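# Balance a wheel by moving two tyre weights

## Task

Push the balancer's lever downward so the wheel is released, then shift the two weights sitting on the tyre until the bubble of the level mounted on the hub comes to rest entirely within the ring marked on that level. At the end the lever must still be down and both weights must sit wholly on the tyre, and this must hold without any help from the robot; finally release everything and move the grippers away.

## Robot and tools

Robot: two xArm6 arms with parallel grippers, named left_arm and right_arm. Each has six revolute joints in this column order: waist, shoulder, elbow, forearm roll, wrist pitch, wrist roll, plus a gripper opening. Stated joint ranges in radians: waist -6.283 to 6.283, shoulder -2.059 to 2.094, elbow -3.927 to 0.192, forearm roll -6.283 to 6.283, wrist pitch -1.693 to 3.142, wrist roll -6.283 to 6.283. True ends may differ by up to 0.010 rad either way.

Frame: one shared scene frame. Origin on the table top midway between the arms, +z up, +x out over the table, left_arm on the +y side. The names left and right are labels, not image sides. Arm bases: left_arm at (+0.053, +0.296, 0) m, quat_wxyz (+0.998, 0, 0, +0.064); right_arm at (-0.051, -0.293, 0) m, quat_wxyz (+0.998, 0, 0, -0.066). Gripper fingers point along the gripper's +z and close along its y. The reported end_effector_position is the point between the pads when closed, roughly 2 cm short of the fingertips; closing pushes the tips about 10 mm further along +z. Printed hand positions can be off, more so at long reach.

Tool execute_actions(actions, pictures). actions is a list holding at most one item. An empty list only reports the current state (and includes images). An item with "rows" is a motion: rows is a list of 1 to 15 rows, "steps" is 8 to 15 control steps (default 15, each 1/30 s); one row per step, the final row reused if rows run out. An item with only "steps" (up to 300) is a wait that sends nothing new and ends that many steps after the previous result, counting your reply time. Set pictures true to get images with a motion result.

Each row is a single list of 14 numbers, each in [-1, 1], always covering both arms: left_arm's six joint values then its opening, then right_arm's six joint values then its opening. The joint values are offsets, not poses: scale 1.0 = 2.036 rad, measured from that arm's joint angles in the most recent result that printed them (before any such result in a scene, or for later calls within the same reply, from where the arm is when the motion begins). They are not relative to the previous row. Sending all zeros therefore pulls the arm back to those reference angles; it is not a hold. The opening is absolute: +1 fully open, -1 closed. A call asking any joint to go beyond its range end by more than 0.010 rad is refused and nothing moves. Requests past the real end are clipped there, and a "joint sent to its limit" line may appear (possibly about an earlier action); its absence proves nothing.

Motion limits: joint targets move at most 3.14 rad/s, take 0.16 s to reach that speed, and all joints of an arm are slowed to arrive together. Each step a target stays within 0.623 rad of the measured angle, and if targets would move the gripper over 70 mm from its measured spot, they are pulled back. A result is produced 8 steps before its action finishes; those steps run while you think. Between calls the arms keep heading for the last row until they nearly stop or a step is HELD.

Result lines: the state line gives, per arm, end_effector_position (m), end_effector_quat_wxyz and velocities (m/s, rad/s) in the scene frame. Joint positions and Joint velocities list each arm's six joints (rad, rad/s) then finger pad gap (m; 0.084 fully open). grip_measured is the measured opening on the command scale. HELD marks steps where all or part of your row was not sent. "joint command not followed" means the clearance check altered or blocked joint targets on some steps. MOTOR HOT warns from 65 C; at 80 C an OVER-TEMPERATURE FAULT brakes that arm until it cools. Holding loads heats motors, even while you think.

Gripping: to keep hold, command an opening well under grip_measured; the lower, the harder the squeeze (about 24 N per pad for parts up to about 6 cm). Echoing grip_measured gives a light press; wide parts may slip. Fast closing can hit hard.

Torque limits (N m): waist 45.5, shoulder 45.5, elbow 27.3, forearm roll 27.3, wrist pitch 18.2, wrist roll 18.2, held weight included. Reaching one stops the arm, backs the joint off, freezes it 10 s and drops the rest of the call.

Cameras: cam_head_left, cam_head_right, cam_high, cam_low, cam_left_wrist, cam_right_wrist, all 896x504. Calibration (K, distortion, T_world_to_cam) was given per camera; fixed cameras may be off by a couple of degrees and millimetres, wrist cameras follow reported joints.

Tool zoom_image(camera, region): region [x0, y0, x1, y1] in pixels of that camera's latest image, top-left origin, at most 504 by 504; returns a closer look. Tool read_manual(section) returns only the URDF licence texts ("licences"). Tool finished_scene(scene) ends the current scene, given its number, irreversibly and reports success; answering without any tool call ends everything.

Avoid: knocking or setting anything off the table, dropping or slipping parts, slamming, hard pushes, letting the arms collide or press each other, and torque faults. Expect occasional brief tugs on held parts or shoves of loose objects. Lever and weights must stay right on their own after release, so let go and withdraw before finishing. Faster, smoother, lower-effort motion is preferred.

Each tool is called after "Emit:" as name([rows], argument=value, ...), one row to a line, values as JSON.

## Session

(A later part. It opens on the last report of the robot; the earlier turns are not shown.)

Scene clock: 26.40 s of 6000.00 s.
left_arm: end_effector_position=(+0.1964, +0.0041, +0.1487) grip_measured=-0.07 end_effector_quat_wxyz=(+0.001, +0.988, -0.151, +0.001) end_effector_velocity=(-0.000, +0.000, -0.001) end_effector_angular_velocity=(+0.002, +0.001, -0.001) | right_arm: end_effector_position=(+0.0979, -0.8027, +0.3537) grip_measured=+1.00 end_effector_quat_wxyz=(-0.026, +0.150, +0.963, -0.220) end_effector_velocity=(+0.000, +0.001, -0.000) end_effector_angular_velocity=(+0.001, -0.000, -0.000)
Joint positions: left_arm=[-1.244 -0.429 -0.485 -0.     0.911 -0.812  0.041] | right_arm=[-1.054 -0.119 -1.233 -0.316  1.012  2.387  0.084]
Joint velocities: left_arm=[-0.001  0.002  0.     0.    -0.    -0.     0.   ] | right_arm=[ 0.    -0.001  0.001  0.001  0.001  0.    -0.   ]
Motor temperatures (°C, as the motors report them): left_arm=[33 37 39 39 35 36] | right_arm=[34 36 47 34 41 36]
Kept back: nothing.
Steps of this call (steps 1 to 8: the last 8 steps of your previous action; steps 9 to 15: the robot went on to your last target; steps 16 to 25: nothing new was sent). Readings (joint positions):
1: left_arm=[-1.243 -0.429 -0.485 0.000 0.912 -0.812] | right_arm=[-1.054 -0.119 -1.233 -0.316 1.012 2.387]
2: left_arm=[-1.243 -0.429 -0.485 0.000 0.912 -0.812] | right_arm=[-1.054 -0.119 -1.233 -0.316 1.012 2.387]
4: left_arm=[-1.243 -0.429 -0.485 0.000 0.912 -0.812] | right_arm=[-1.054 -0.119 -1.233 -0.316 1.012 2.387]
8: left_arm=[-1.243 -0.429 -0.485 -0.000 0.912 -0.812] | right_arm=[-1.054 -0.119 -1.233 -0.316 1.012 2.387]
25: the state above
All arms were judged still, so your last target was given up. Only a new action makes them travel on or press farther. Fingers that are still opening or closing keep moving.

Emit:
execute_actions([
  {"rows":[[0,-0.001,-0.0012,0,0.0022,0,-0.3,0,0,0,0,0,0,1],[0,-0.002,-0.0025,0,0.0045,0,-0.3,0,0,0,0,0,0,1],[0,-0.003,-0.0037,0,0.0067,0,-0.3,0,0,0,0,0,0,1],[0,-0.004,-0.005,0,0.009,0,-0.3,0,0,0,0,0,0,1],[0,-0.0055,-0.0067,0,0.0122,0,-0.3,0,0,0,0,0,0,1],[0,-0.007,-0.0085,0,0.0155,0,-0.3,0,0,0,0,0,0,1],[0,-0.009,-0.011,0,0.02,0,-0.3,0,0,0,0,0,0,1],[0,-0.012,-0.0145,0,0.0265,0,-0.3,0,0,0,0,0,0,1],[0,-0.016,-0.019,0,0.035,0,-0.3,0,0,0,0,0,0,1],[0,-0.021,-0.025,0,0.046,0,-0.3,0,0,0,0,0,0,1],[0,-0.026,-0.031,0,0.057,0,-0.3,0,0,0,0,0,0,1],[0,-0.031,-0.038,0,0.07,0,-0.3,0,0,0,0,0,0,1]],"steps":15},
])

Emit:
execute_actions([
  {"steps":15},
])

Emit:
execute_actions([
  {"rows":[[0.008,0.01,-0.008,0,-0.002,0.027,-0.3,0,0,0,0,0,0,1],[0.016,0.020,-0.0157,0,-0.0045,0.055,-0.3,0,0,0,0,0,0,1]],"steps":15},
])

Emit:
execute_actions([
  {"steps":90},
], pictures=true)

Scene clock: 27.43 s of 6000.00 s.
left_arm: end_effector_position=(+0.1953, +0.0061, +0.1509) grip_measured=-0.09 end_effector_quat_wxyz=(-0.002, +0.988, -0.151, -0.002) end_effector_velocity=(-0.016, +0.023, +0.019) end_effector_angular_velocity=(+0.085, +0.050, +0.000) | right_arm: end_effector_position=(+0.0979, -0.8027, +0.3537) grip_measured=+1.00 end_effector_quat_wxyz=(-0.026, +0.150, +0.963, -0.220) end_effector_velocity=(+0.000, -0.000, +0.001) end_effector_angular_velocity=(-0.002, -0.004, -0.001)
Joint positions: left_arm=[-1.244 -0.434 -0.489 -0.001  0.93  -0.811  0.04 ] | right_arm=[-1.054 -0.119 -1.233 -0.316  1.012  2.387  0.084]
Joint velocities: left_arm=[-0.008 -0.059 -0.036 -0.01   0.193 -0.003 -0.   ] | right_arm=[-0.001 -0.001 -0.001  0.002 -0.002  0.     0.   ]
Motor temperatures (°C, as the motors report them): left_arm=[33 37 39 39 35 36] | right_arm=[34 36 47 34 41 36]
Steps of this call (steps 1 to 24: nothing new was sent; steps 25 to 31: the first 7 steps of this action). Readings (joint positions):
25: left_arm=[-1.244 -0.429 -0.484 -0.000 0.911 -0.812] | right_arm=[-1.054 -0.119 -1.233 -0.316 1.012 2.387]
26: left_arm=[-1.244 -0.429 -0.485 -0.000 0.912 -0.812] | right_arm=[-1.054 -0.119 -1.233 -0.316 1.012 2.387]
28: left_arm=[-1.243 -0.430 -0.486 -0.000 0.916 -0.811] | right_arm=[-1.054 -0.119 -1.233 -0.316 1.012 2.387]
31: the state above

Scene clock: 27.93 s of 6000.00 s.
left_arm: end_effector_position=(+0.1960, +0.0050, +0.1887) grip_measured=-0.09 end_effector_quat_wxyz=(-0.001, +0.988, -0.151, -0.001) end_effector_velocity=(+0.000, +0.000, +0.002) end_effector_angular_velocity=(+0.002, +0.001, +0.001) | right_arm: end_effector_position=(+0.0979, -0.8027, +0.3537) grip_measured=+1.00 end_effector_quat_wxyz=(-0.026, +0.150, +0.963, -0.220) end_effector_velocity=(-0.000, +0.000, -0.001) end_effector_angular_velocity=(+0.002, +0.002, -0.000)
Joint positions: left_arm=[-1.244 -0.491 -0.56  -0.     1.053 -0.812  0.04 ] | right_arm=[-1.054 -0.119 -1.233 -0.316  1.012  2.387  0.084]
Joint velocities: left_arm=[ 0.001 -0.001 -0.006  0.     0.01  -0.    -0.   ] | right_arm=[-0.     0.001  0.    -0.001  0.002  0.     0.   ]
Motor temperatures (°C, as the motors report them): left_arm=[33 37 39 39 35 36] | right_arm=[34 36 47 34 41 36]
Kept back: nothing.
Steps of this call (steps 1 to 8: the last 8 steps of your previous action; steps 9 to 15: the robot went on to your last target). Readings (joint positions):
1: left_arm=[-1.244 -0.436 -0.491 -0.001 0.937 -0.811] | right_arm=[-1.054 -0.119 -1.233 -0.316 1.012 2.387]
2: left_arm=[-1.244 -0.440 -0.494 -0.001 0.945 -0.811] | right_arm=[-1.054 -0.119 -1.233 -0.316 1.012 2.387]
4: left_arm=[-1.244 -0.450 -0.507 -0.001 0.968 -0.812] | right_arm=[-1.054 -0.119 -1.233 -0.316 1.012 2.387]
8: left_arm=[-1.244 -0.482 -0.549 -0.001 1.031 -0.812] | right_arm=[-1.054 -0.119 -1.233 -0.316 1.012 2.387]
15: the state above

Scene clock: 28.17 s of 6000.00 s.
left_arm: end_effector_position=(+0.2085, +0.0012, +0.1890) grip_measured=-0.09 end_effector_quat_wxyz=(-0.001, +0.983, -0.184, -0.001) end_effector_velocity=(+0.032, -0.008, -0.002) end_effector_angular_velocity=(+0.004, +0.002, -0.178) | right_arm: end_effector_position=(+0.0979, -0.8027, +0.3537) grip_measured=+1.00 end_effector_quat_wxyz=(-0.026, +0.150, +0.963, -0.220) end_effector_velocity=(-0.000, +0.001, +0.000) end_effector_angular_velocity=(+0.001, +0.000, -0.001)
Joint positions: left_arm=[-1.215 -0.455 -0.588 -0.     1.045 -0.716  0.04 ] | right_arm=[-1.054 -0.119 -1.233 -0.316  1.012  2.387  0.084]
Joint velocities: left_arm=[ 0.074  0.094 -0.069  0.    -0.021  0.252 -0.   ] | right_arm=[ 0.    -0.001  0.     0.     0.002 -0.     0.   ]
Motor temperatures (°C, as the motors report them): left_arm=[33 37 39 39 35 36] | right_arm=[34 36 47 34 41 36]
Steps of this call (steps 1 to 7: the first 7 steps of this action). Readings (joint positions):
1: left_arm=[-1.244 -0.491 -0.561 -0.000 1.053 -0.811] | right_arm=[-1.054 -0.119 -1.233 -0.316 1.012 2.387]
2: left_arm=[-1.243 -0.490 -0.562 -0.000 1.053 -0.807] | right_arm=[-1.054 -0.119 -1.233 -0.316 1.012 2.387]
4: left_arm=[-1.232 -0.476 -0.573 -0.000 1.050 -0.768] | right_arm=[-1.054 -0.119 -1.233 -0.316 1.012 2.387]
7: the state above

Scene clock: 31.17 s of 6000.00 s.
left_arm: end_effector_position=(+0.2103, +0.0006, +0.1891) grip_measured=-0.09 end_effector_quat_wxyz=(-0.000, +0.982, -0.190, -0.001) end_effector_velocity=(-0.000, +0.000, +0.000) end_effector_angular_velocity=(-0.000, -0.000, -0.000) | right_arm: end_effector_position=(+0.0979, -0.8027, +0.3537) grip_measured=+1.00 end_effector_quat_wxyz=(-0.026, +0.150, +0.963, -0.220) end_effector_velocity=(+0.000, -0.001, +0.001) end_effector_angular_velocity=(-0.003, -0.001, +0.001)
Joint positions: left_arm=[-1.211 -0.45  -0.592 -0.     1.044 -0.7    0.04 ] | right_arm=[-1.054 -0.119 -1.233 -0.316  1.012  2.387  0.084]
Joint velocities: left_arm=[ 0.    -0.001  0.    -0.     0.001  0.    -0.   ] | right_arm=[ 0.    -0.    -0.002 -0.    -0.001 -0.    -0.   ]
Motor temperatures (°C, as the motors report them): left_arm=[33 37 39 39 35 36] | right_arm=[34 36 47 34 41 36]
Kept back: nothing.
Steps of this call (steps 1 to 8: the last 8 steps of your previous action; steps 9 to 30: the robot went on to your last target; steps 31 to 90: nothing new was sent). Readings (joint positions):
1: left_arm=[-1.213 -0.453 -0.590 -0.000 1.045 -0.710] | right_arm=[-1.054 -0.119 -1.233 -0.316 1.012 2.387]
2: left_arm=[-1.212 -0.452 -0.591 -0.000 1.044 -0.706] | right_arm=[-1.054 -0.119 -1.233 -0.316 1.012 2.387]
4: left_arm=[-1.212 -0.451 -0.592 -0.000 1.044 -0.702] | right_arm=[-1.054 -0.119 -1.233 -0.316 1.012 2.387]
8: left_arm=[-1.211 -0.450 -0.592 -0.000 1.044 -0.700] | right_arm=[-1.054 -0.119 -1.233 -0.316 1.012 2.387]
90: the state above
All arms were judged still, so your last target was given up. Only a new action makes them travel on or press farther. Fingers that are still opening or closing keep moving.
camera_calibration (this result's frames):
cam_left_wrist: T_world_to_cam=[[-0.377253, -0.926105, -0.0030097, 0.113474], [-0.926059, 0.377264, -0.00930867, 0.263449], [0.00975626, -0.000724559, -0.999952, 0.31702], [0, 0, 0, 1]] pos_world=[0.283685, 0.0059291, 0.319799]
cam_right_wrist: T_world_to_cam=[[0.290687, 0.851437, -0.436527, 0.843192], [0.948744, -0.315632, 0.0161435, -0.286038], [-0.124037, -0.418845, -0.899546, 0.127567], [0, 0, 0, 1]] pos_world=[0.0420952, -0.754777, 0.487446]

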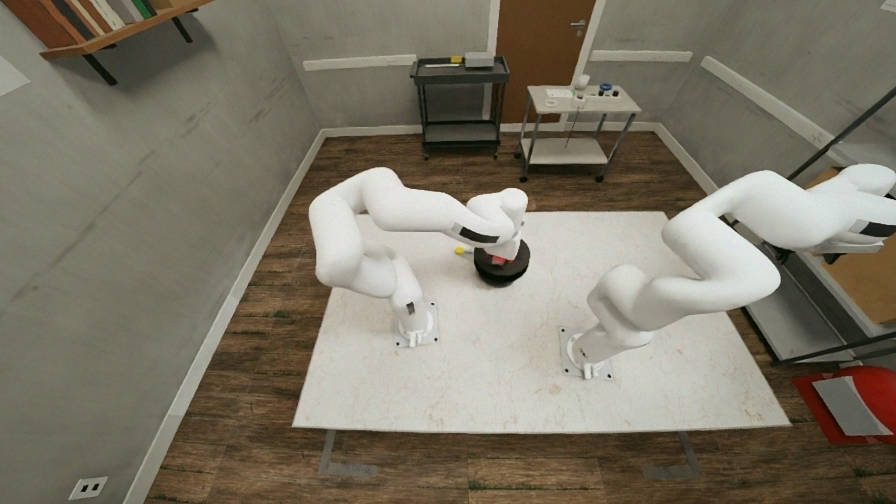

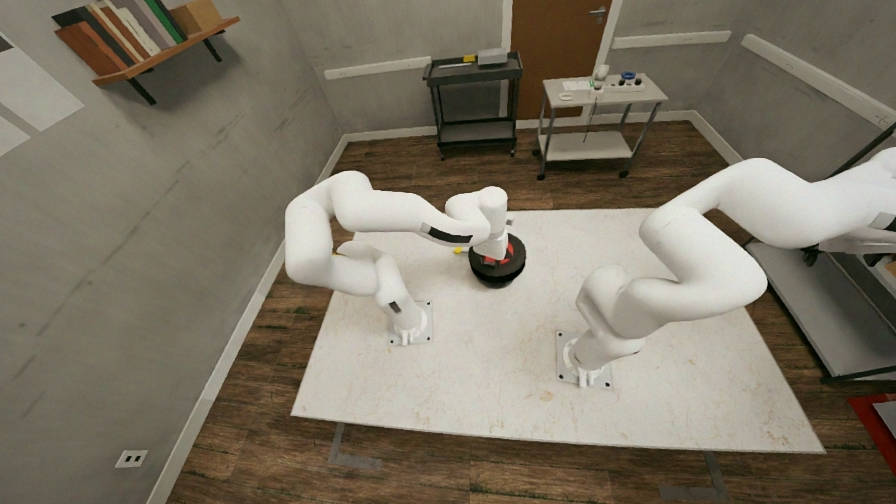

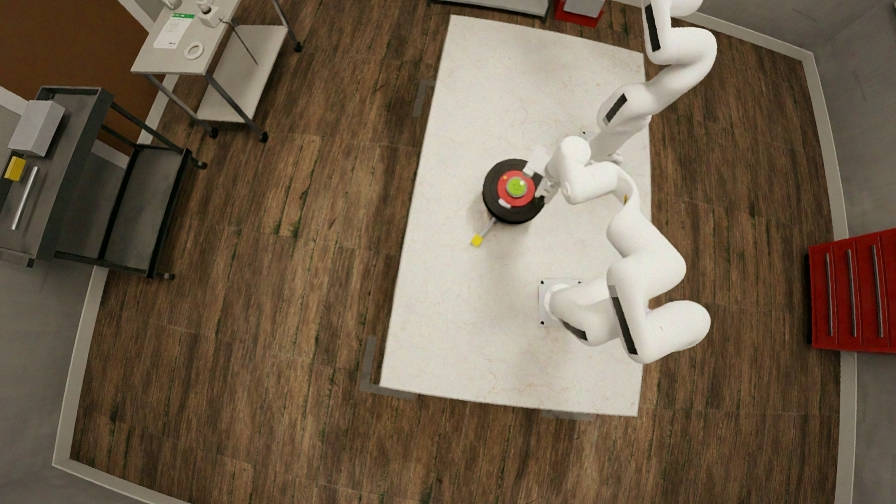

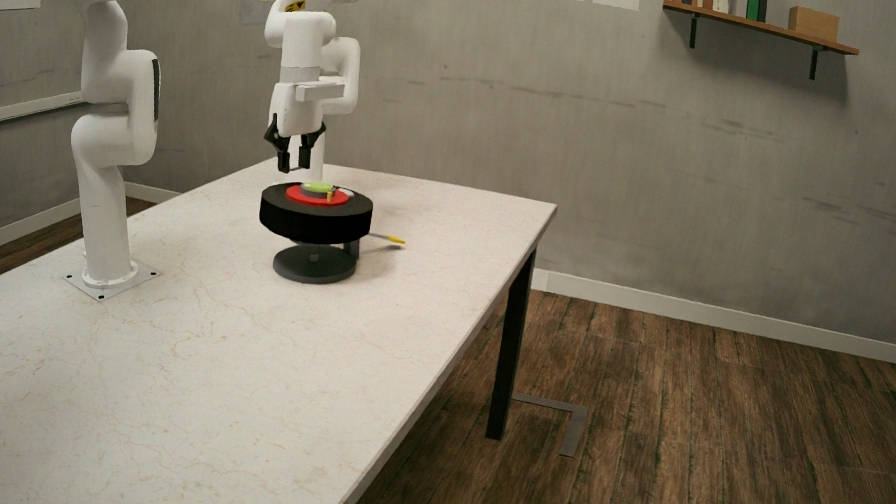

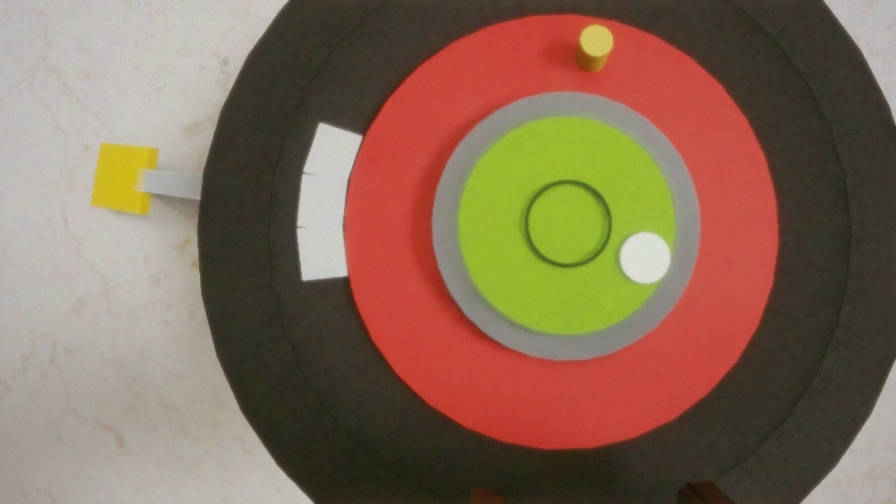

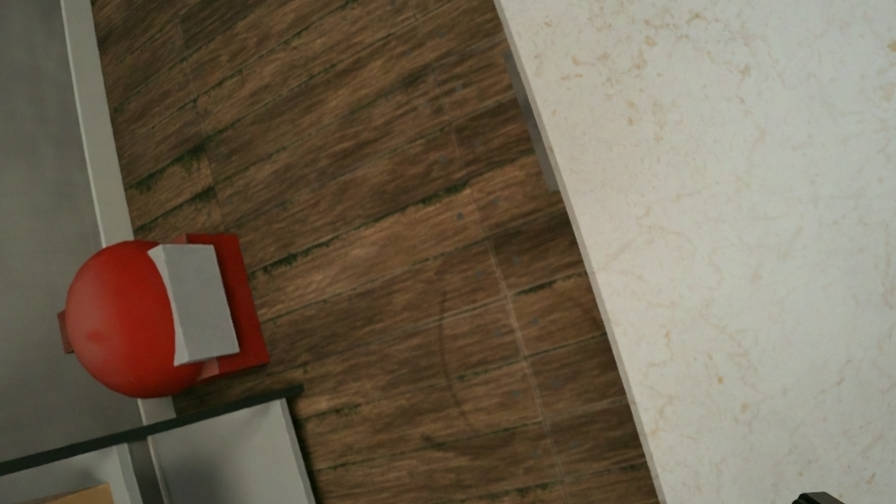

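May not be settled yet.

Emit:
execute_actions([
  {"steps":90},
], pictures=true)

Scene clock: 34.17 s of 6000.00 s.
left_arm: end_effector_position=(+0.2103, +0.0006, +0.1891) grip_measured=-0.09 end_effector_quat_wxyz=(-0.000, +0.982, -0.190, -0.001) end_effector_velocity=(-0.000, -0.000, +0.000) end_effector_angular_velocity=(-0.001, -0.001, +0.000) | right_arm: end_effector_position=(+0.0979, -0.8027, +0.3537) grip_measured=+1.00 end_effector_quat_wxyz=(-0.026, +0.150, +0.963, -0.220) end_effector_velocity=(+0.000, -0.001, +0.001) end_effector_angular_velocity=(-0.003, +0.000, +0.001)
Joint positions: left_arm=[-1.211 -0.45  -0.592 -0.     1.044 -0.7    0.04 ] | right_arm=[-1.054 -0.119 -1.233 -0.316  1.012  2.387  0.084]
Joint velocities: left_arm=[-0.    -0.001 -0.     0.     0.    -0.    -0.   ] | right_arm=[ 0.    -0.    -0.001 -0.001 -0.001 -0.001 -0.   ]
Motor temperatures (°C, as the motors report them): left_arm=[33 37 40 39 35 36] | right_arm=[34 36 47 34 41 36]
Kept back: nothing.
Steps of this call (steps 1 to 90: nothing new was sent). Readings (joint positions):
1: left_arm=[-1.211 -0.450 -0.592 -0.000 1.044 -0.700] | right_arm=[-1.054 -0.119 -1.233 -0.316 1.012 2.387]
2: left_arm=[-1.211 -0.450 -0.592 -0.000 1.044 -0.700] | right_arm=[-1.054 -0.119 -1.233 -0.316 1.012 2.387]
4: left_arm=[-1.211 -0.450 -0.592 -0.000 1.044 -0.700] | right_arm=[-1.054 -0.119 -1.233 -0.316 1.012 2.387]
8: left_arm=[-1.211 -0.450 -0.592 -0.000 1.044 -0.700] | right_arm=[-1.054 -0.119 -1.233 -0.316 1.012 2.387]
90: the state above
camera_calibration (this result's frames):
cam_left_wrist: T_world_to_cam=[[-0.377253, -0.926105, -0.00300981, 0.113474], [-0.926059, 0.377264, -0.00930863, 0.263449], [0.00975627, -0.000724444, -0.999952, 0.31702], [0, 0, 0, 1]] pos_world=[0.283685, 0.00592913, 0.319799]
cam_right_wrist: T_world_to_cam=[[0.290687, 0.851437, -0.436527, 0.843192], [0.948744, -0.315632, 0.0161435, -0.286038], [-0.124037, -0.418845, -0.899546, 0.127567], [0, 0, 0, 1]] pos_world=[0.0420952, -0.754777, 0.487446]

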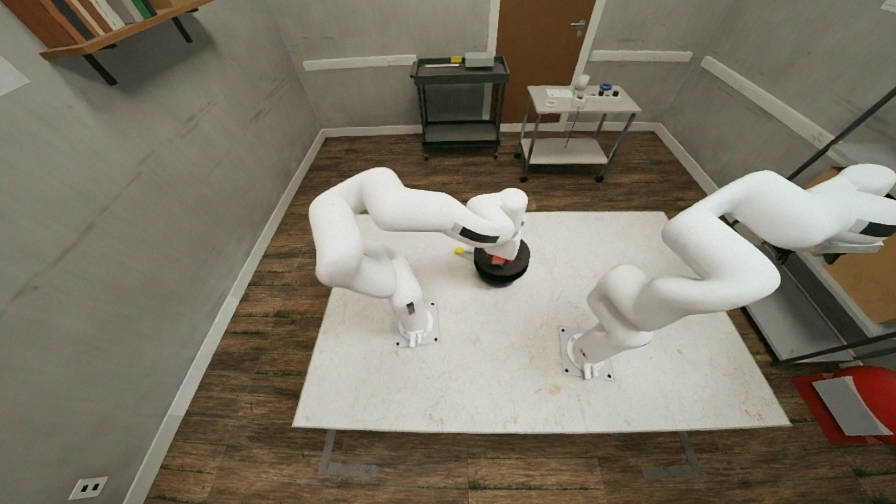

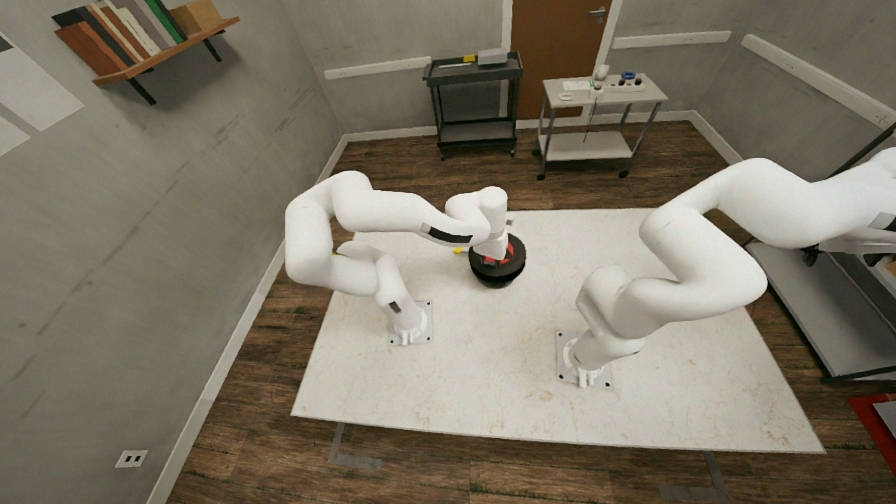

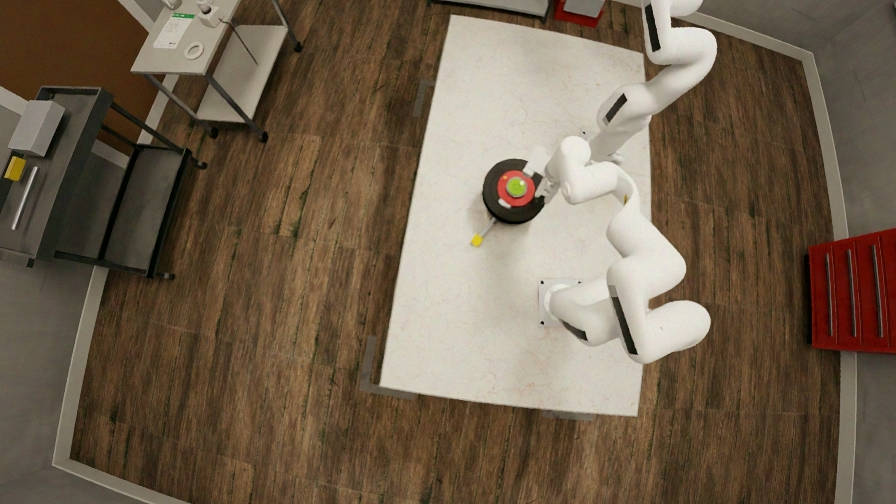

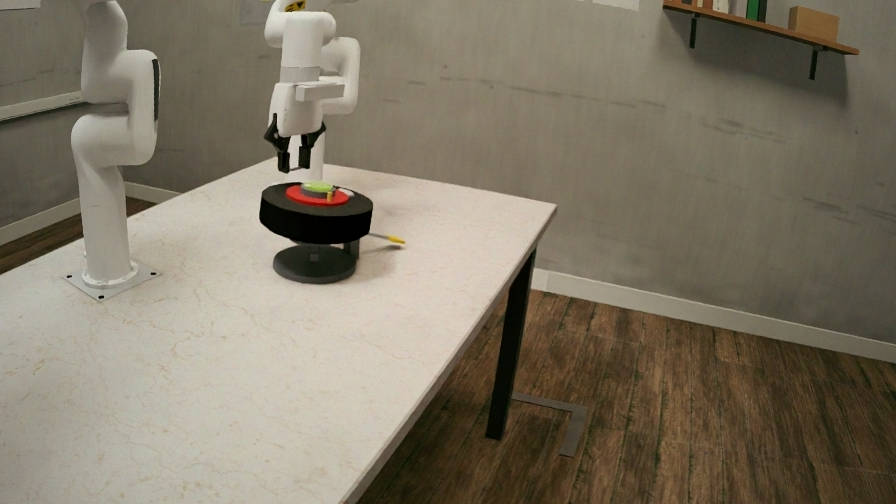

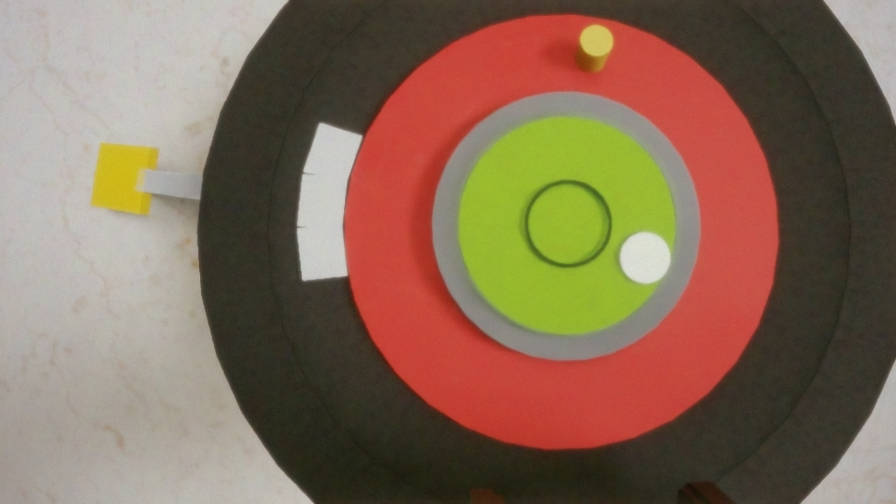

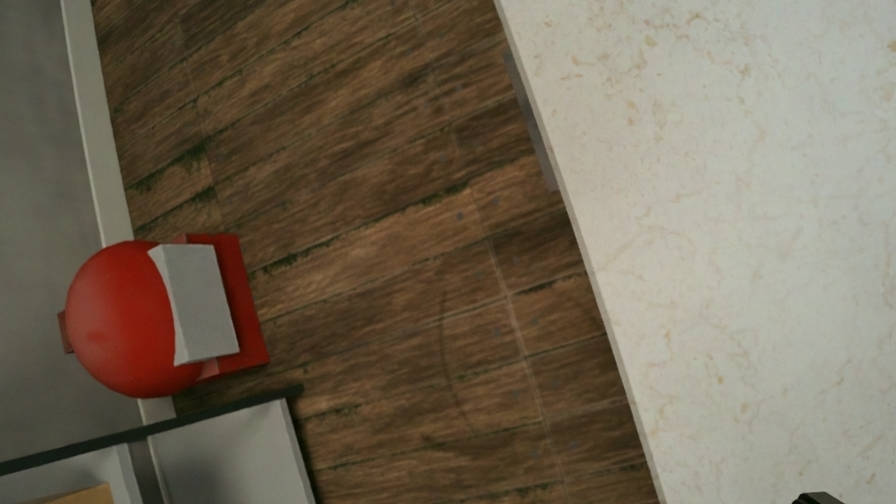

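Emit:
execute_actions([
  {"rows":[[-0.01,0.027,-0.024,0,-0.004,-0.12,-0.3,0,0,0,0,0,0,1],[-0.01,0.027,-0.024,0,-0.004,-0.12,-0.3,0,0,0,0,0,0,1],[-0.02,0.054,-0.048,0,-0.007,-0.24,-0.3,0,0,0,0,0,0,1],[-0.02,0.054,-0.048,0,-0.007,-0.24,-0.3,0,0,0,0,0,0,1],[-0.03,0.081,-0.071,0,-0.01,-0.36,-0.3,0,0,0,0,0,0,1],[-0.03,0.081,-0.071,0,-0.01,-0.36,-0.3,0,0,0,0,0,0,1],[-0.0385,0.1083,-0.0952,0,-0.014,-0.482,-0.3,0,0,0,0,0,0,1]],"steps":15},
])

Emit:
execute_actions([
  {"steps":22},
])

Emit:
execute_actions([
  {"rows":[[0,0.003,0.0036,0,-0.0066,0,-0.3,0,0,0,0,0,0,1],[0,0.006,0.0072,0,-0.0132,0,-0.3,0,0,0,0,0,0,1],[0,0.009,0.011,0,-0.02,0,-0.3,0,0,0,0,0,0,1],[0,0.011,0.0133,0,-0.0243,0,-0.3,0,0,0,0,0,0,1],[0,0.013,0.0157,0,-0.0287,0,-0.3,0,0,0,0,0,0,1],[0,0.0145,0.0175,0,-0.032,0,-0.3,0,0,0,0,0,0,1],[0,0.016,0.0194,0,-0.0354,0,-0.3,0,0,0,0,0,0,1],[0,0.017,0.0206,0,-0.0376,0,-0.3,0,0,0,0,0,0,1],[0,0.018,0.0218,0,-0.0398,0,-0.3,0,0,0,0,0,0,1],[0,0.019,0.023,0,-0.042,0,-0.3,0,0,0,0,0,0,1],[0,0.02,0.0242,0,-0.0442,0,-0.3,0,0,0,0,0,0,1],[0,0.021,0.0254,0,-0.0464,0,-0.3,0,0,0,0,0,0,1],[0,0.022,0.0266,0,-0.0486,0,-0.3,0,0,0,0,0,0,1],[0,0.0227,0.0275,0,-0.0502,0,-0.3,0,0,0,0,0,0,1]],"steps":15},
])

Emit:
execute_actions([
  {"steps":35},
], pictures=true)

Scene clock: 36.20 s of 6000.00 s.
left_arm: end_effector_position=(+0.2112, -0.0170, +0.1911) grip_measured=-0.09 end_effector_quat_wxyz=(+0.000, +0.997, -0.073, -0.000) end_effector_velocity=(+0.004, -0.195, +0.015) end_effector_angular_velocity=(-0.010, -0.003, +2.414) | right_arm: end_effector_position=(+0.0979, -0.8027, +0.3537) grip_measured=+1.00 end_effector_quat_wxyz=(-0.026, +0.150, +0.963, -0.220) end_effector_velocity=(-0.000, -0.000, +0.000) end_effector_angular_velocity=(-0.001, +0.000, +0.000)
Joint positions: left_arm=[-1.232 -0.393 -0.644 -0.     1.036 -0.957  0.04 ] | right_arm=[-1.054 -0.119 -1.233 -0.316  1.012  2.387  0.084]
Joint velocities: left_arm=[-0.239  0.64  -0.569 -0.001 -0.082 -2.653  0.   ] | right_arm=[-0.    -0.    -0.    -0.001 -0.    -0.     0.   ]
Motor temperatures (°C, as the motors report them): left_arm=[33 37 40 39 35 36] | right_arm=[34 36 48 34 41 36]
Steps of this call (steps 1 to 54: nothing new was sent; steps 55 to 61: the first 7 steps of this action). Readings (joint positions):
55: left_arm=[-1.211 -0.450 -0.592 -0.000 1.044 -0.700] | right_arm=[-1.054 -0.119 -1.233 -0.316 1.012 2.387]
56: left_arm=[-1.211 -0.449 -0.593 -0.000 1.044 -0.704] | right_arm=[-1.054 -0.119 -1.233 -0.316 1.012 2.387]
58: left_arm=[-1.215 -0.439 -0.602 -0.000 1.042 -0.753] | right_arm=[-1.054 -0.119 -1.233 -0.316 1.012 2.387]
61: the state above

Scene clock: 36.93 s of 6000.00 s.
left_arm: end_effector_position=(+0.2107, -0.0662, +0.1902) grip_measured=-0.09 end_effector_quat_wxyz=(+0.000, +0.966, +0.257, -0.000) end_effector_velocity=(-0.000, -0.001, -0.000) end_effector_angular_velocity=(-0.000, -0.000, +0.002) | right_arm: end_effector_position=(+0.0979, -0.8027, +0.3537) grip_measured=+1.00 end_effector_quat_wxyz=(-0.026, +0.150, +0.963, -0.220) end_effector_velocity=(-0.000, +0.000, -0.001) end_effector_angular_velocity=(+0.002, +0.001, -0.000)
Joint positions: left_arm=[-1.289 -0.23  -0.786 -0.     1.015 -1.681  0.04 ] | right_arm=[-1.054 -0.119 -1.233 -0.316  1.012  2.387  0.084]
Joint velocities: left_arm=[-0.001  0.002 -0.001  0.    -0.001 -0.003 -0.   ] | right_arm=[-0.     0.001  0.001 -0.     0.     0.    -0.   ]
Motor temperatures (°C, as the motors report them): left_arm=[33 37 40 39 35 36] | right_arm=[34 36 48 34 41 36]
Kept back: nothing.
Steps of this call (steps 1 to 8: the last 8 steps of your previous action; steps 9 to 22: the robot went on to your last target). Readings (joint positions):
1: left_arm=[-1.241 -0.370 -0.664 -0.000 1.033 -1.049] | right_arm=[-1.054 -0.119 -1.233 -0.316 1.012 2.387]
2: left_arm=[-1.250 -0.344 -0.687 -0.000 1.030 -1.147] | right_arm=[-1.054 -0.119 -1.233 -0.316 1.012 2.387]
4: left_arm=[-1.268 -0.293 -0.731 -0.000 1.024 -1.341] | right_arm=[-1.054 -0.119 -1.233 -0.316 1.012 2.387]
8: left_arm=[-1.287 -0.239 -0.777 -0.000 1.017 -1.613] | right_arm=[-1.054 -0.119 -1.233 -0.316 1.012 2.387]
22: the state above

Scene clock: 37.17 s of 6000.00 s.
left_arm: end_effector_position=(+0.2108, -0.0663, +0.1753) grip_measured=-0.09 end_effector_quat_wxyz=(-0.000, +0.966, +0.257, -0.000) end_effector_velocity=(-0.005, +0.010, -0.101) end_effector_angular_velocity=(+0.039, +0.017, -0.001) | right_arm: end_effector_position=(+0.0979, -0.8027, +0.3537) grip_measured=+1.00 end_effector_quat_wxyz=(-0.026, +0.150, +0.963, -0.220) end_effector_velocity=(+0.000, +0.000, +0.000) end_effector_angular_velocity=(-0.001, +0.001, +0.001)
Joint positions: left_arm=[-1.289 -0.209 -0.761 -0.     0.971 -1.681  0.04 ] | right_arm=[-1.054 -0.119 -1.233 -0.316  1.012  2.387  0.084]
Joint velocities: left_arm=[-0.002  0.135  0.169  0.    -0.261 -0.    -0.   ] | right_arm=[ 0.001 -0.001  0.001 -0.001 -0.001 -0.     0.   ]
Motor temperatures (°C, as the motors report them): left_arm=[33 37 40 39 35 36] | right_arm=[34 36 48 34 41 36]
Steps of this call (steps 1 to 7: the first 7 steps of this action). Readings (joint positions):
1: left_arm=[-1.289 -0.230 -0.786 -0.000 1.015 -1.681] | right_arm=[-1.054 -0.119 -1.233 -0.316 1.012 2.387]
2: left_arm=[-1.289 -0.229 -0.785 -0.000 1.013 -1.681] | right_arm=[-1.054 -0.119 -1.233 -0.316 1.012 2.387]
4: left_arm=[-1.289 -0.224 -0.779 -0.000 0.999 -1.681] | right_arm=[-1.054 -0.119 -1.233 -0.316 1.012 2.387]
7: the state above

Scene clock: 38.33 s of 6000.00 s.
left_arm: end_effector_position=(+0.2107, -0.0662, +0.1572) grip_measured=-0.09 end_effector_quat_wxyz=(+0.000, +0.966, +0.257, -0.000) end_effector_velocity=(-0.000, +0.000, -0.000) end_effector_angular_velocity=(+0.001, +0.000, -0.000) | right_arm: end_effector_position=(+0.0979, -0.8027, +0.3537) grip_measured=+1.00 end_effector_quat_wxyz=(-0.026, +0.150, +0.963, -0.220) end_effector_velocity=(+0.000, -0.000, +0.000) end_effector_angular_velocity=(-0.001, -0.001, -0.000)
Joint positions: left_arm=[-1.289 -0.184 -0.73  -0.     0.913 -1.681  0.04 ] | right_arm=[-1.054 -0.119 -1.233 -0.316  1.012  2.387  0.084]
Joint velocities: left_arm=[-0.001 -0.     0.    -0.     0.001 -0.001 -0.   ] | right_arm=[-0.    -0.    -0.     0.001 -0.001  0.     0.   ]
Motor temperatures (°C, as the motors report them): left_arm=[33 37 40 39 35 36] | right_arm=[34 36 48 34 41 36]
Kept back: nothing.
Steps of this call (steps 1 to 8: the last 8 steps of your previous action; steps 9 to 30: the robot went on to your last target; steps 31 to 35: nothing new was sent). Readings (joint positions):
1: left_arm=[-1.289 -0.205 -0.756 -0.000 0.962 -1.681] | right_arm=[-1.054 -0.119 -1.233 -0.316 1.012 2.387]
2: left_arm=[-1.289 -0.202 -0.751 -0.000 0.955 -1.681] | right_arm=[-1.054 -0.119 -1.233 -0.316 1.012 2.387]
4: left_arm=[-1.289 -0.196 -0.745 -0.000 0.942 -1.681] | right_arm=[-1.054 -0.119 -1.233 -0.316 1.012 2.387]
8: left_arm=[-1.289 -0.188 -0.735 -0.000 0.923 -1.681] | right_arm=[-1.054 -0.119 -1.233 -0.316 1.012 2.387]
35: the state above
All arms were judged still, so your last target was given up. Only a new action makes them travel on or press farther. Fingers that are still opening or closing keep moving.
camera_calibration (this result's frames):
cam_left_wrist: T_world_to_cam=[[0.493249, -0.869887, -0.00180605, -0.128179], [-0.869851, -0.493207, -0.0103009, 0.21944], [0.00806989, 0.00665192, -0.999945, 0.285907], [0, 0, 0, 1]] pos_world=[0.251797, -0.00517387, 0.287921]
cam_right_wrist: T_world_to_cam=[[0.290687, 0.851437, -0.436527, 0.843192], [0.948744, -0.315632, 0.0161434, -0.286038], [-0.124037, -0.418845, -0.899546, 0.127567], [0, 0, 0, 1]] pos_world=[0.0420952, -0.754777, 0.487446]

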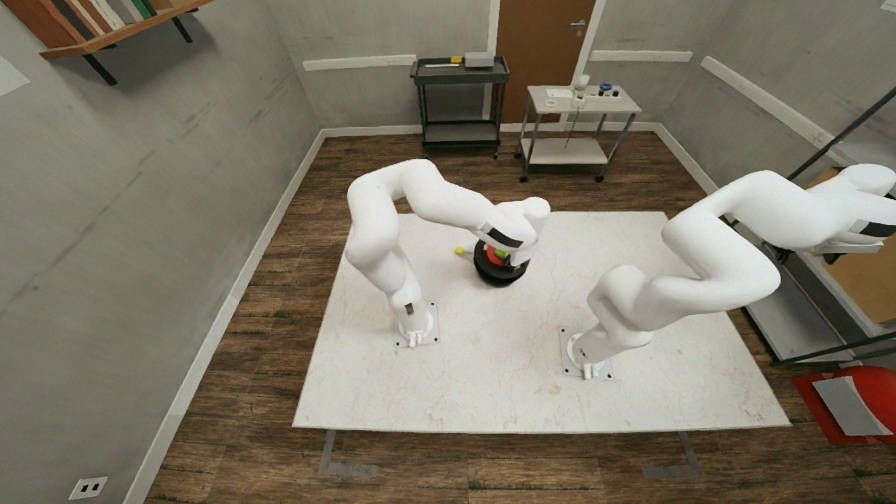

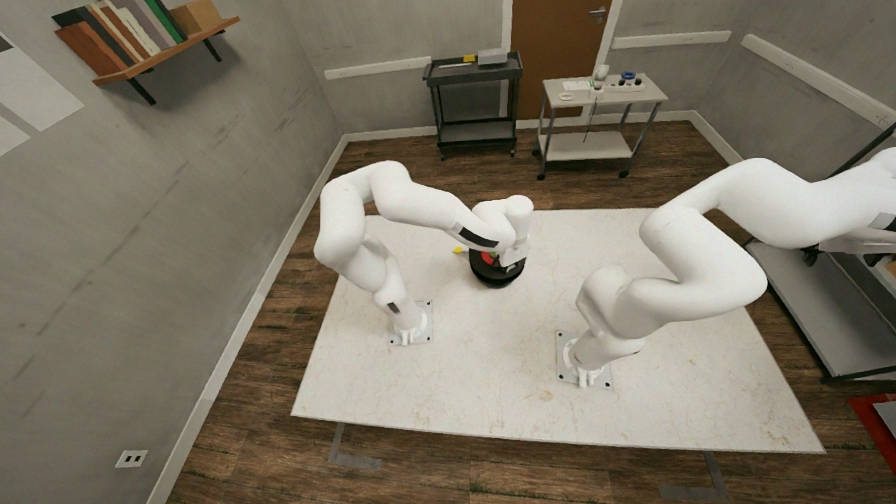

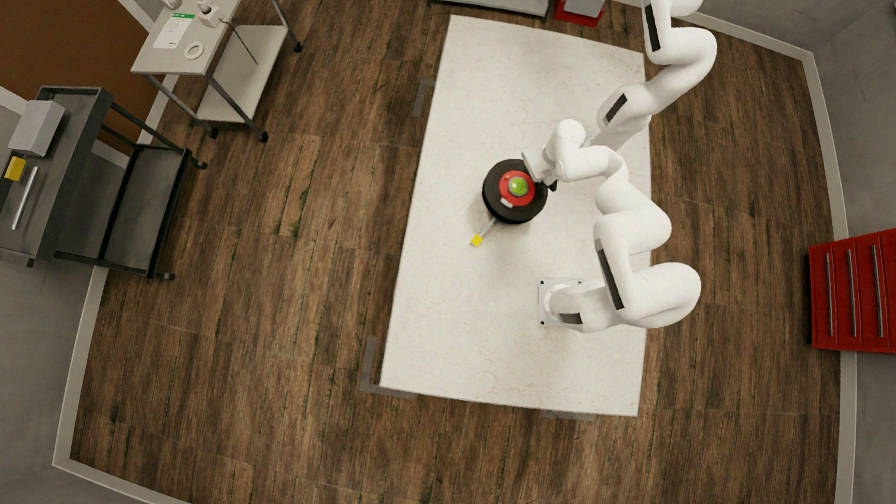

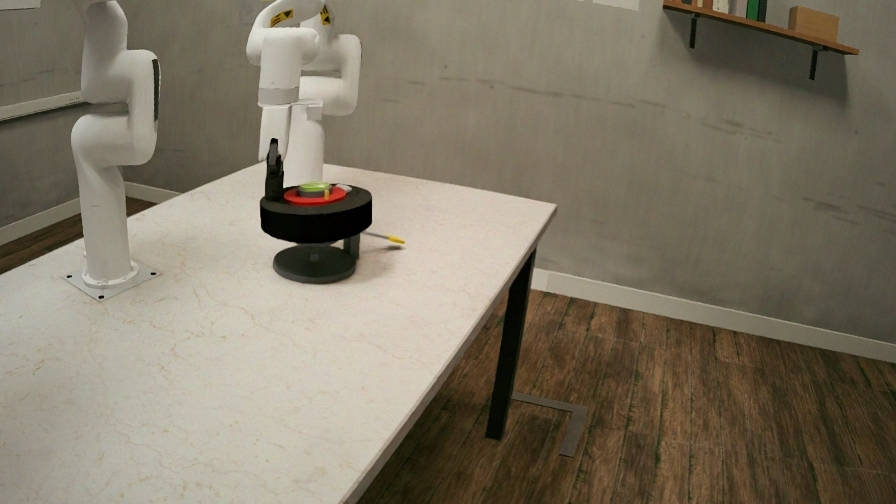

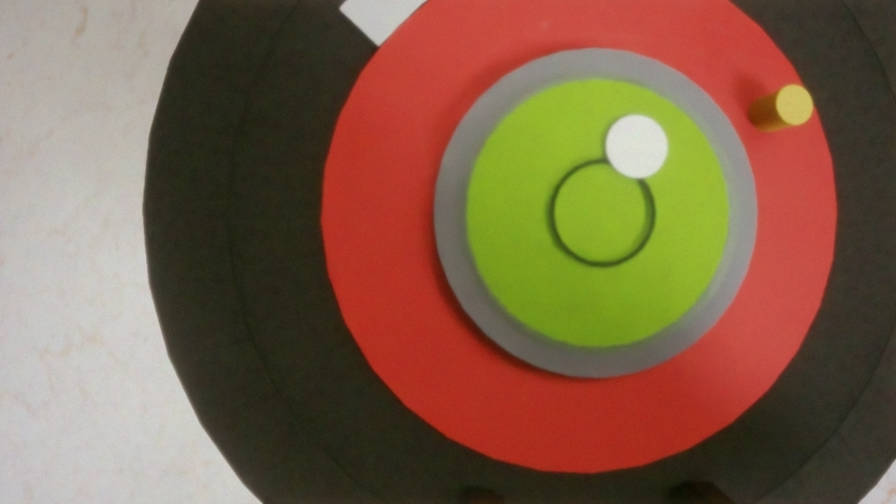

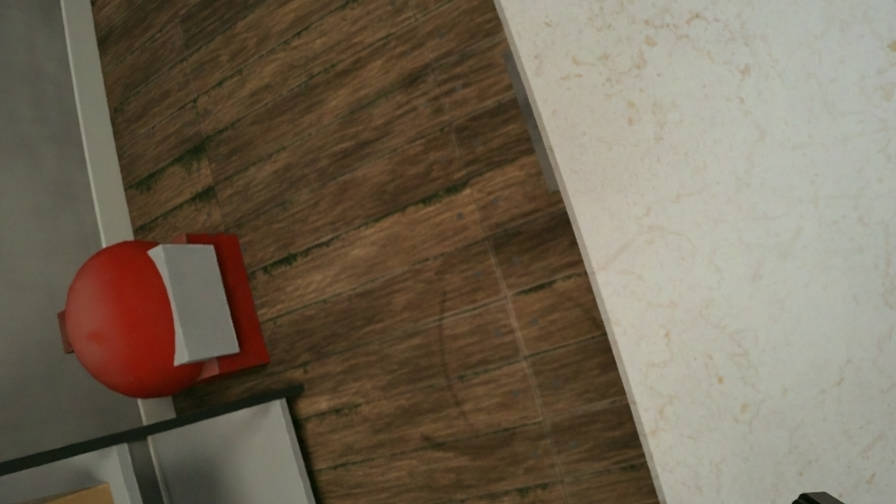

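In contact. Release and lift.

Emit:
execute_actions([
  {"rows":[[0,0,0,0,0,0,-0.2,0,0,0,0,0,0,1],[0,0,0,0,0,0,-0.12,0,0,0,0,0,0,1],[0,0,0,0,0,0,-0.07,0,0,0,0,0,0,1],[0,0,0,0,0,0,-0.03,0,0,0,0,0,0,1],[0,0,0,0,0,0,0.02,0,0,0,0,0,0,1],[0,0,0,0,0,0,0.08,0,0,0,0,0,0,1],[0,0,0,0,0,0,0.15,0,0,0,0,0,0,1],[0,0,0,0,0,0,0.2,0,0,0,0,0,0,1],[0,0,0,0,0,0,0.2,0,0,0,0,0,0,1],[0,-0.003,-0.0036,0,0.0066,0,0.2,0,0,0,0,0,0,1],[0,-0.006,-0.0072,0,0.0132,0,0.2,0,0,0,0,0,0,1],[0,-0.011,-0.0133,0,0.0243,0,0.2,0,0,0,0,0,0,1],[0,-0.017,-0.0206,0,0.0376,0,0.2,0,0,0,0,0,0,1],[0,-0.0227,-0.0275,0,0.0502,0,0.2,0,0,0,0,0,0,1]],"steps":15},
])

Emit:
execute_actions([
  {"steps":150},
], pictures=true)

Scene clock: 39.13 s of 6000.00 s.
left_arm: end_effector_position=(+0.2107, -0.0661, +0.1571) grip_measured=+0.06 end_effector_quat_wxyz=(+0.000, +0.966, +0.257, -0.000) end_effector_velocity=(-0.001, -0.000, -0.000) end_effector_angular_velocity=(+0.001, +0.000, -0.002) | right_arm: end_effector_position=(+0.0979, -0.8027, +0.3537) grip_measured=+1.00 end_effector_quat_wxyz=(-0.026, +0.150, +0.963, -0.220) end_effector_velocity=(+0.000, -0.000, +0.001) end_effector_angular_velocity=(-0.002, -0.001, +0.000)
Joint positions: left_arm=[-1.289 -0.184 -0.73  -0.     0.913 -1.681  0.046] | right_arm=[-1.054 -0.119 -1.233 -0.316  1.012  2.387  0.084]
Joint velocities: left_arm=[-0.003  0.001 -0.     0.     0.    -0.001  0.083] | right_arm=[-0.    -0.    -0.001 -0.    -0.001 -0.     0.   ]
Motor temperatures (°C, as the motors report them): left_arm=[33 37 40 39 35 36] | right_arm=[34 36 48 34 41 36]
Steps of this call (steps 1 to 17: nothing new was sent; steps 18 to 24: the first 7 steps of this action). Readings (joint positions):
18: left_arm=[-1.289 -0.184 -0.730 -0.000 0.913 -1.681] | right_arm=[-1.054 -0.119 -1.233 -0.316 1.012 2.387]
19: left_arm=[-1.289 -0.184 -0.730 -0.000 0.913 -1.681] | right_arm=[-1.054 -0.119 -1.233 -0.316 1.012 2.387]
21: left_arm=[-1.289 -0.184 -0.730 -0.000 0.913 -1.681] | right_arm=[-1.054 -0.119 -1.233 -0.316 1.012 2.387]
24: the state above

Scene clock: 44.13 s of 6000.00 s.
left_arm: end_effector_position=(+0.2107, -0.0662, +0.1902) grip_measured=+0.19 end_effector_quat_wxyz=(+0.000, +0.966, +0.257, -0.000) end_effector_velocity=(-0.000, -0.000, -0.000) end_effector_angular_velocity=(+0.000, +0.000, -0.001) | right_arm: end_effector_position=(+0.0979, -0.8027, +0.3537) grip_measured=+1.00 end_effector_quat_wxyz=(-0.026, +0.150, +0.963, -0.220) end_effector_velocity=(+0.000, +0.000, +0.001) end_effector_angular_velocity=(-0.001, -0.002, -0.001)
Joint positions: left_arm=[-1.289 -0.23  -0.786 -0.     1.015 -1.681  0.052] | right_arm=[-1.054 -0.119 -1.233 -0.316  1.012  2.387  0.084]
Joint velocities: left_arm=[-0.001  0.    -0.    -0.     0.     0.    -0.   ] | right_arm=[-0.    -0.001 -0.     0.002 -0.001  0.    -0.   ]
Motor temperatures (°C, as the motors report them): left_arm=[33 38 40 39 35 36] | right_arm=[34 36 48 34 41 36]
Kept back: nothing.
Steps of this call (steps 1 to 8: the last 8 steps of your previous action; steps 9 to 30: the robot went on to your last target; steps 31 to 100: nothing new was sent; then 1.67 s passed at rest). Readings (joint positions):
1: left_arm=[-1.289 -0.184 -0.730 -0.000 0.913 -1.681] | right_arm=[-1.054 -0.119 -1.233 -0.316 1.012 2.387]
2: left_arm=[-1.289 -0.184 -0.730 -0.000 0.913 -1.681] | right_arm=[-1.054 -0.119 -1.233 -0.316 1.012 2.387]
4: left_arm=[-1.289 -0.185 -0.731 -0.000 0.916 -1.681] | right_arm=[-1.054 -0.119 -1.233 -0.316 1.012 2.387]
8: left_arm=[-1.289 -0.204 -0.754 -0.000 0.961 -1.681] | right_arm=[-1.054 -0.119 -1.233 -0.316 1.012 2.387]
100: the state above
All arms were judged still, so your last target was given up. Only a new action makes them travel on or press farther. Fingers that are still opening or closing keep moving.
camera_calibration (this result's frames):
cam_left_wrist: T_world_to_cam=[[0.493227, -0.869899, -0.00180776, -0.128159], [-0.869863, -0.493185, -0.0102838, 0.21977], [0.00805429, 0.00664475, -0.999945, 0.318893], [0, 0, 0, 1]] pos_world=[0.251813, -0.00521698, 0.320904]
cam_right_wrist: T_world_to_cam=[[0.290687, 0.851437, -0.436527, 0.843192], [0.948744, -0.315632, 0.0161434, -0.286038], [-0.124037, -0.418845, -0.899546, 0.127567], [0, 0, 0, 1]] pos_world=[0.0420952, -0.754777, 0.487446]

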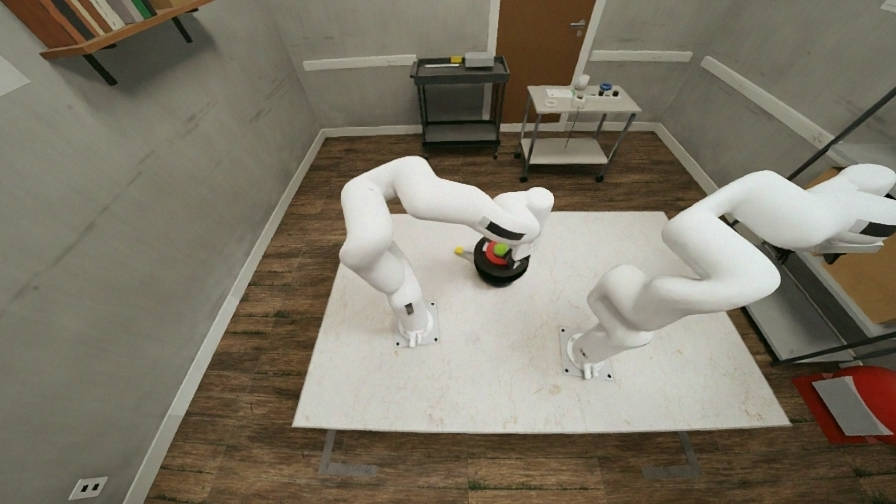

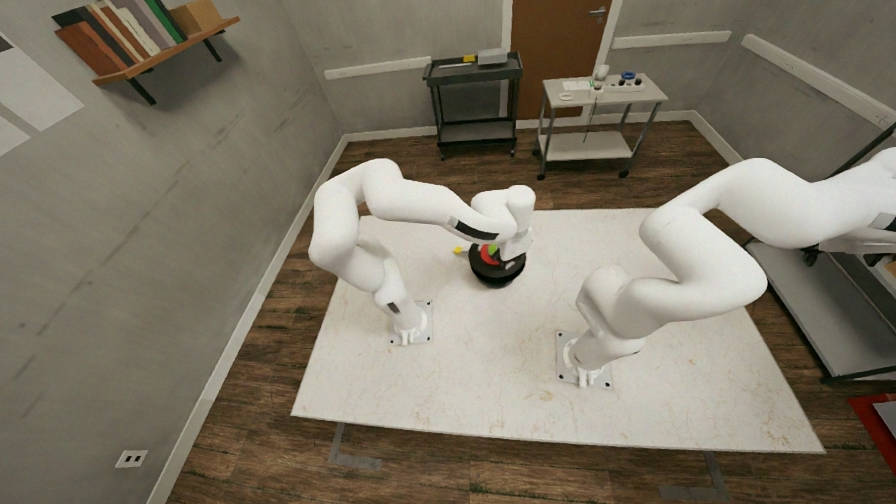

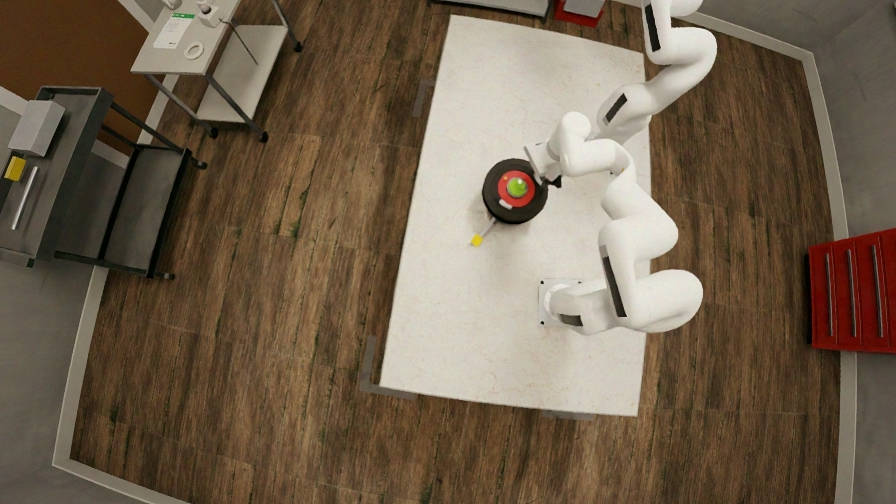

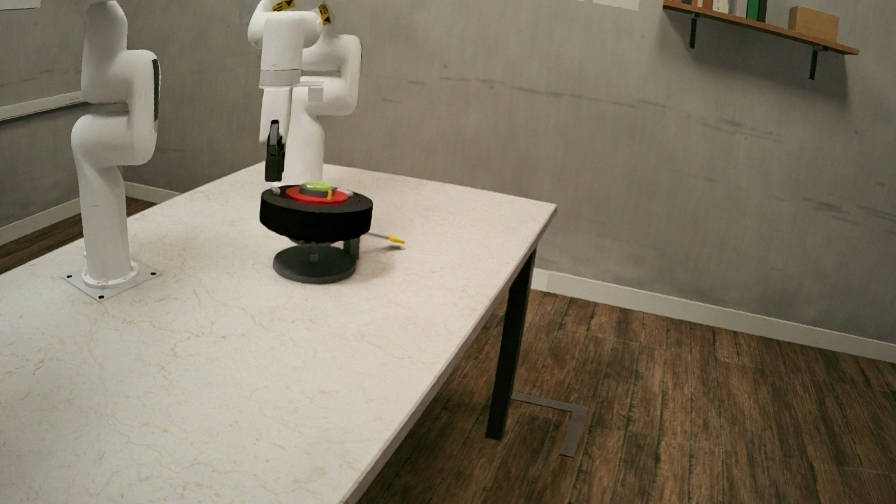

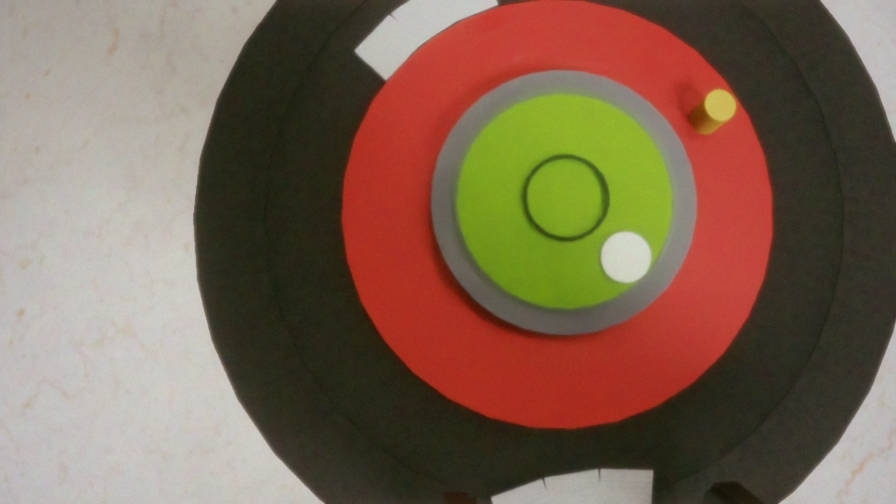

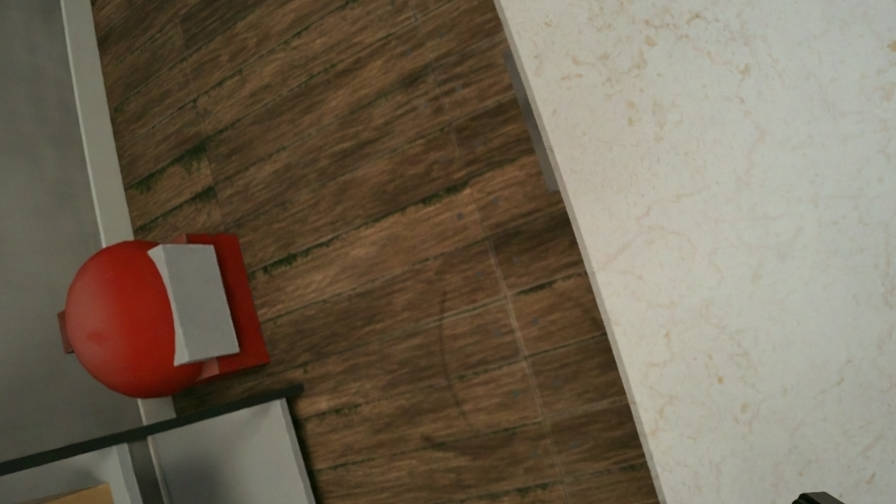

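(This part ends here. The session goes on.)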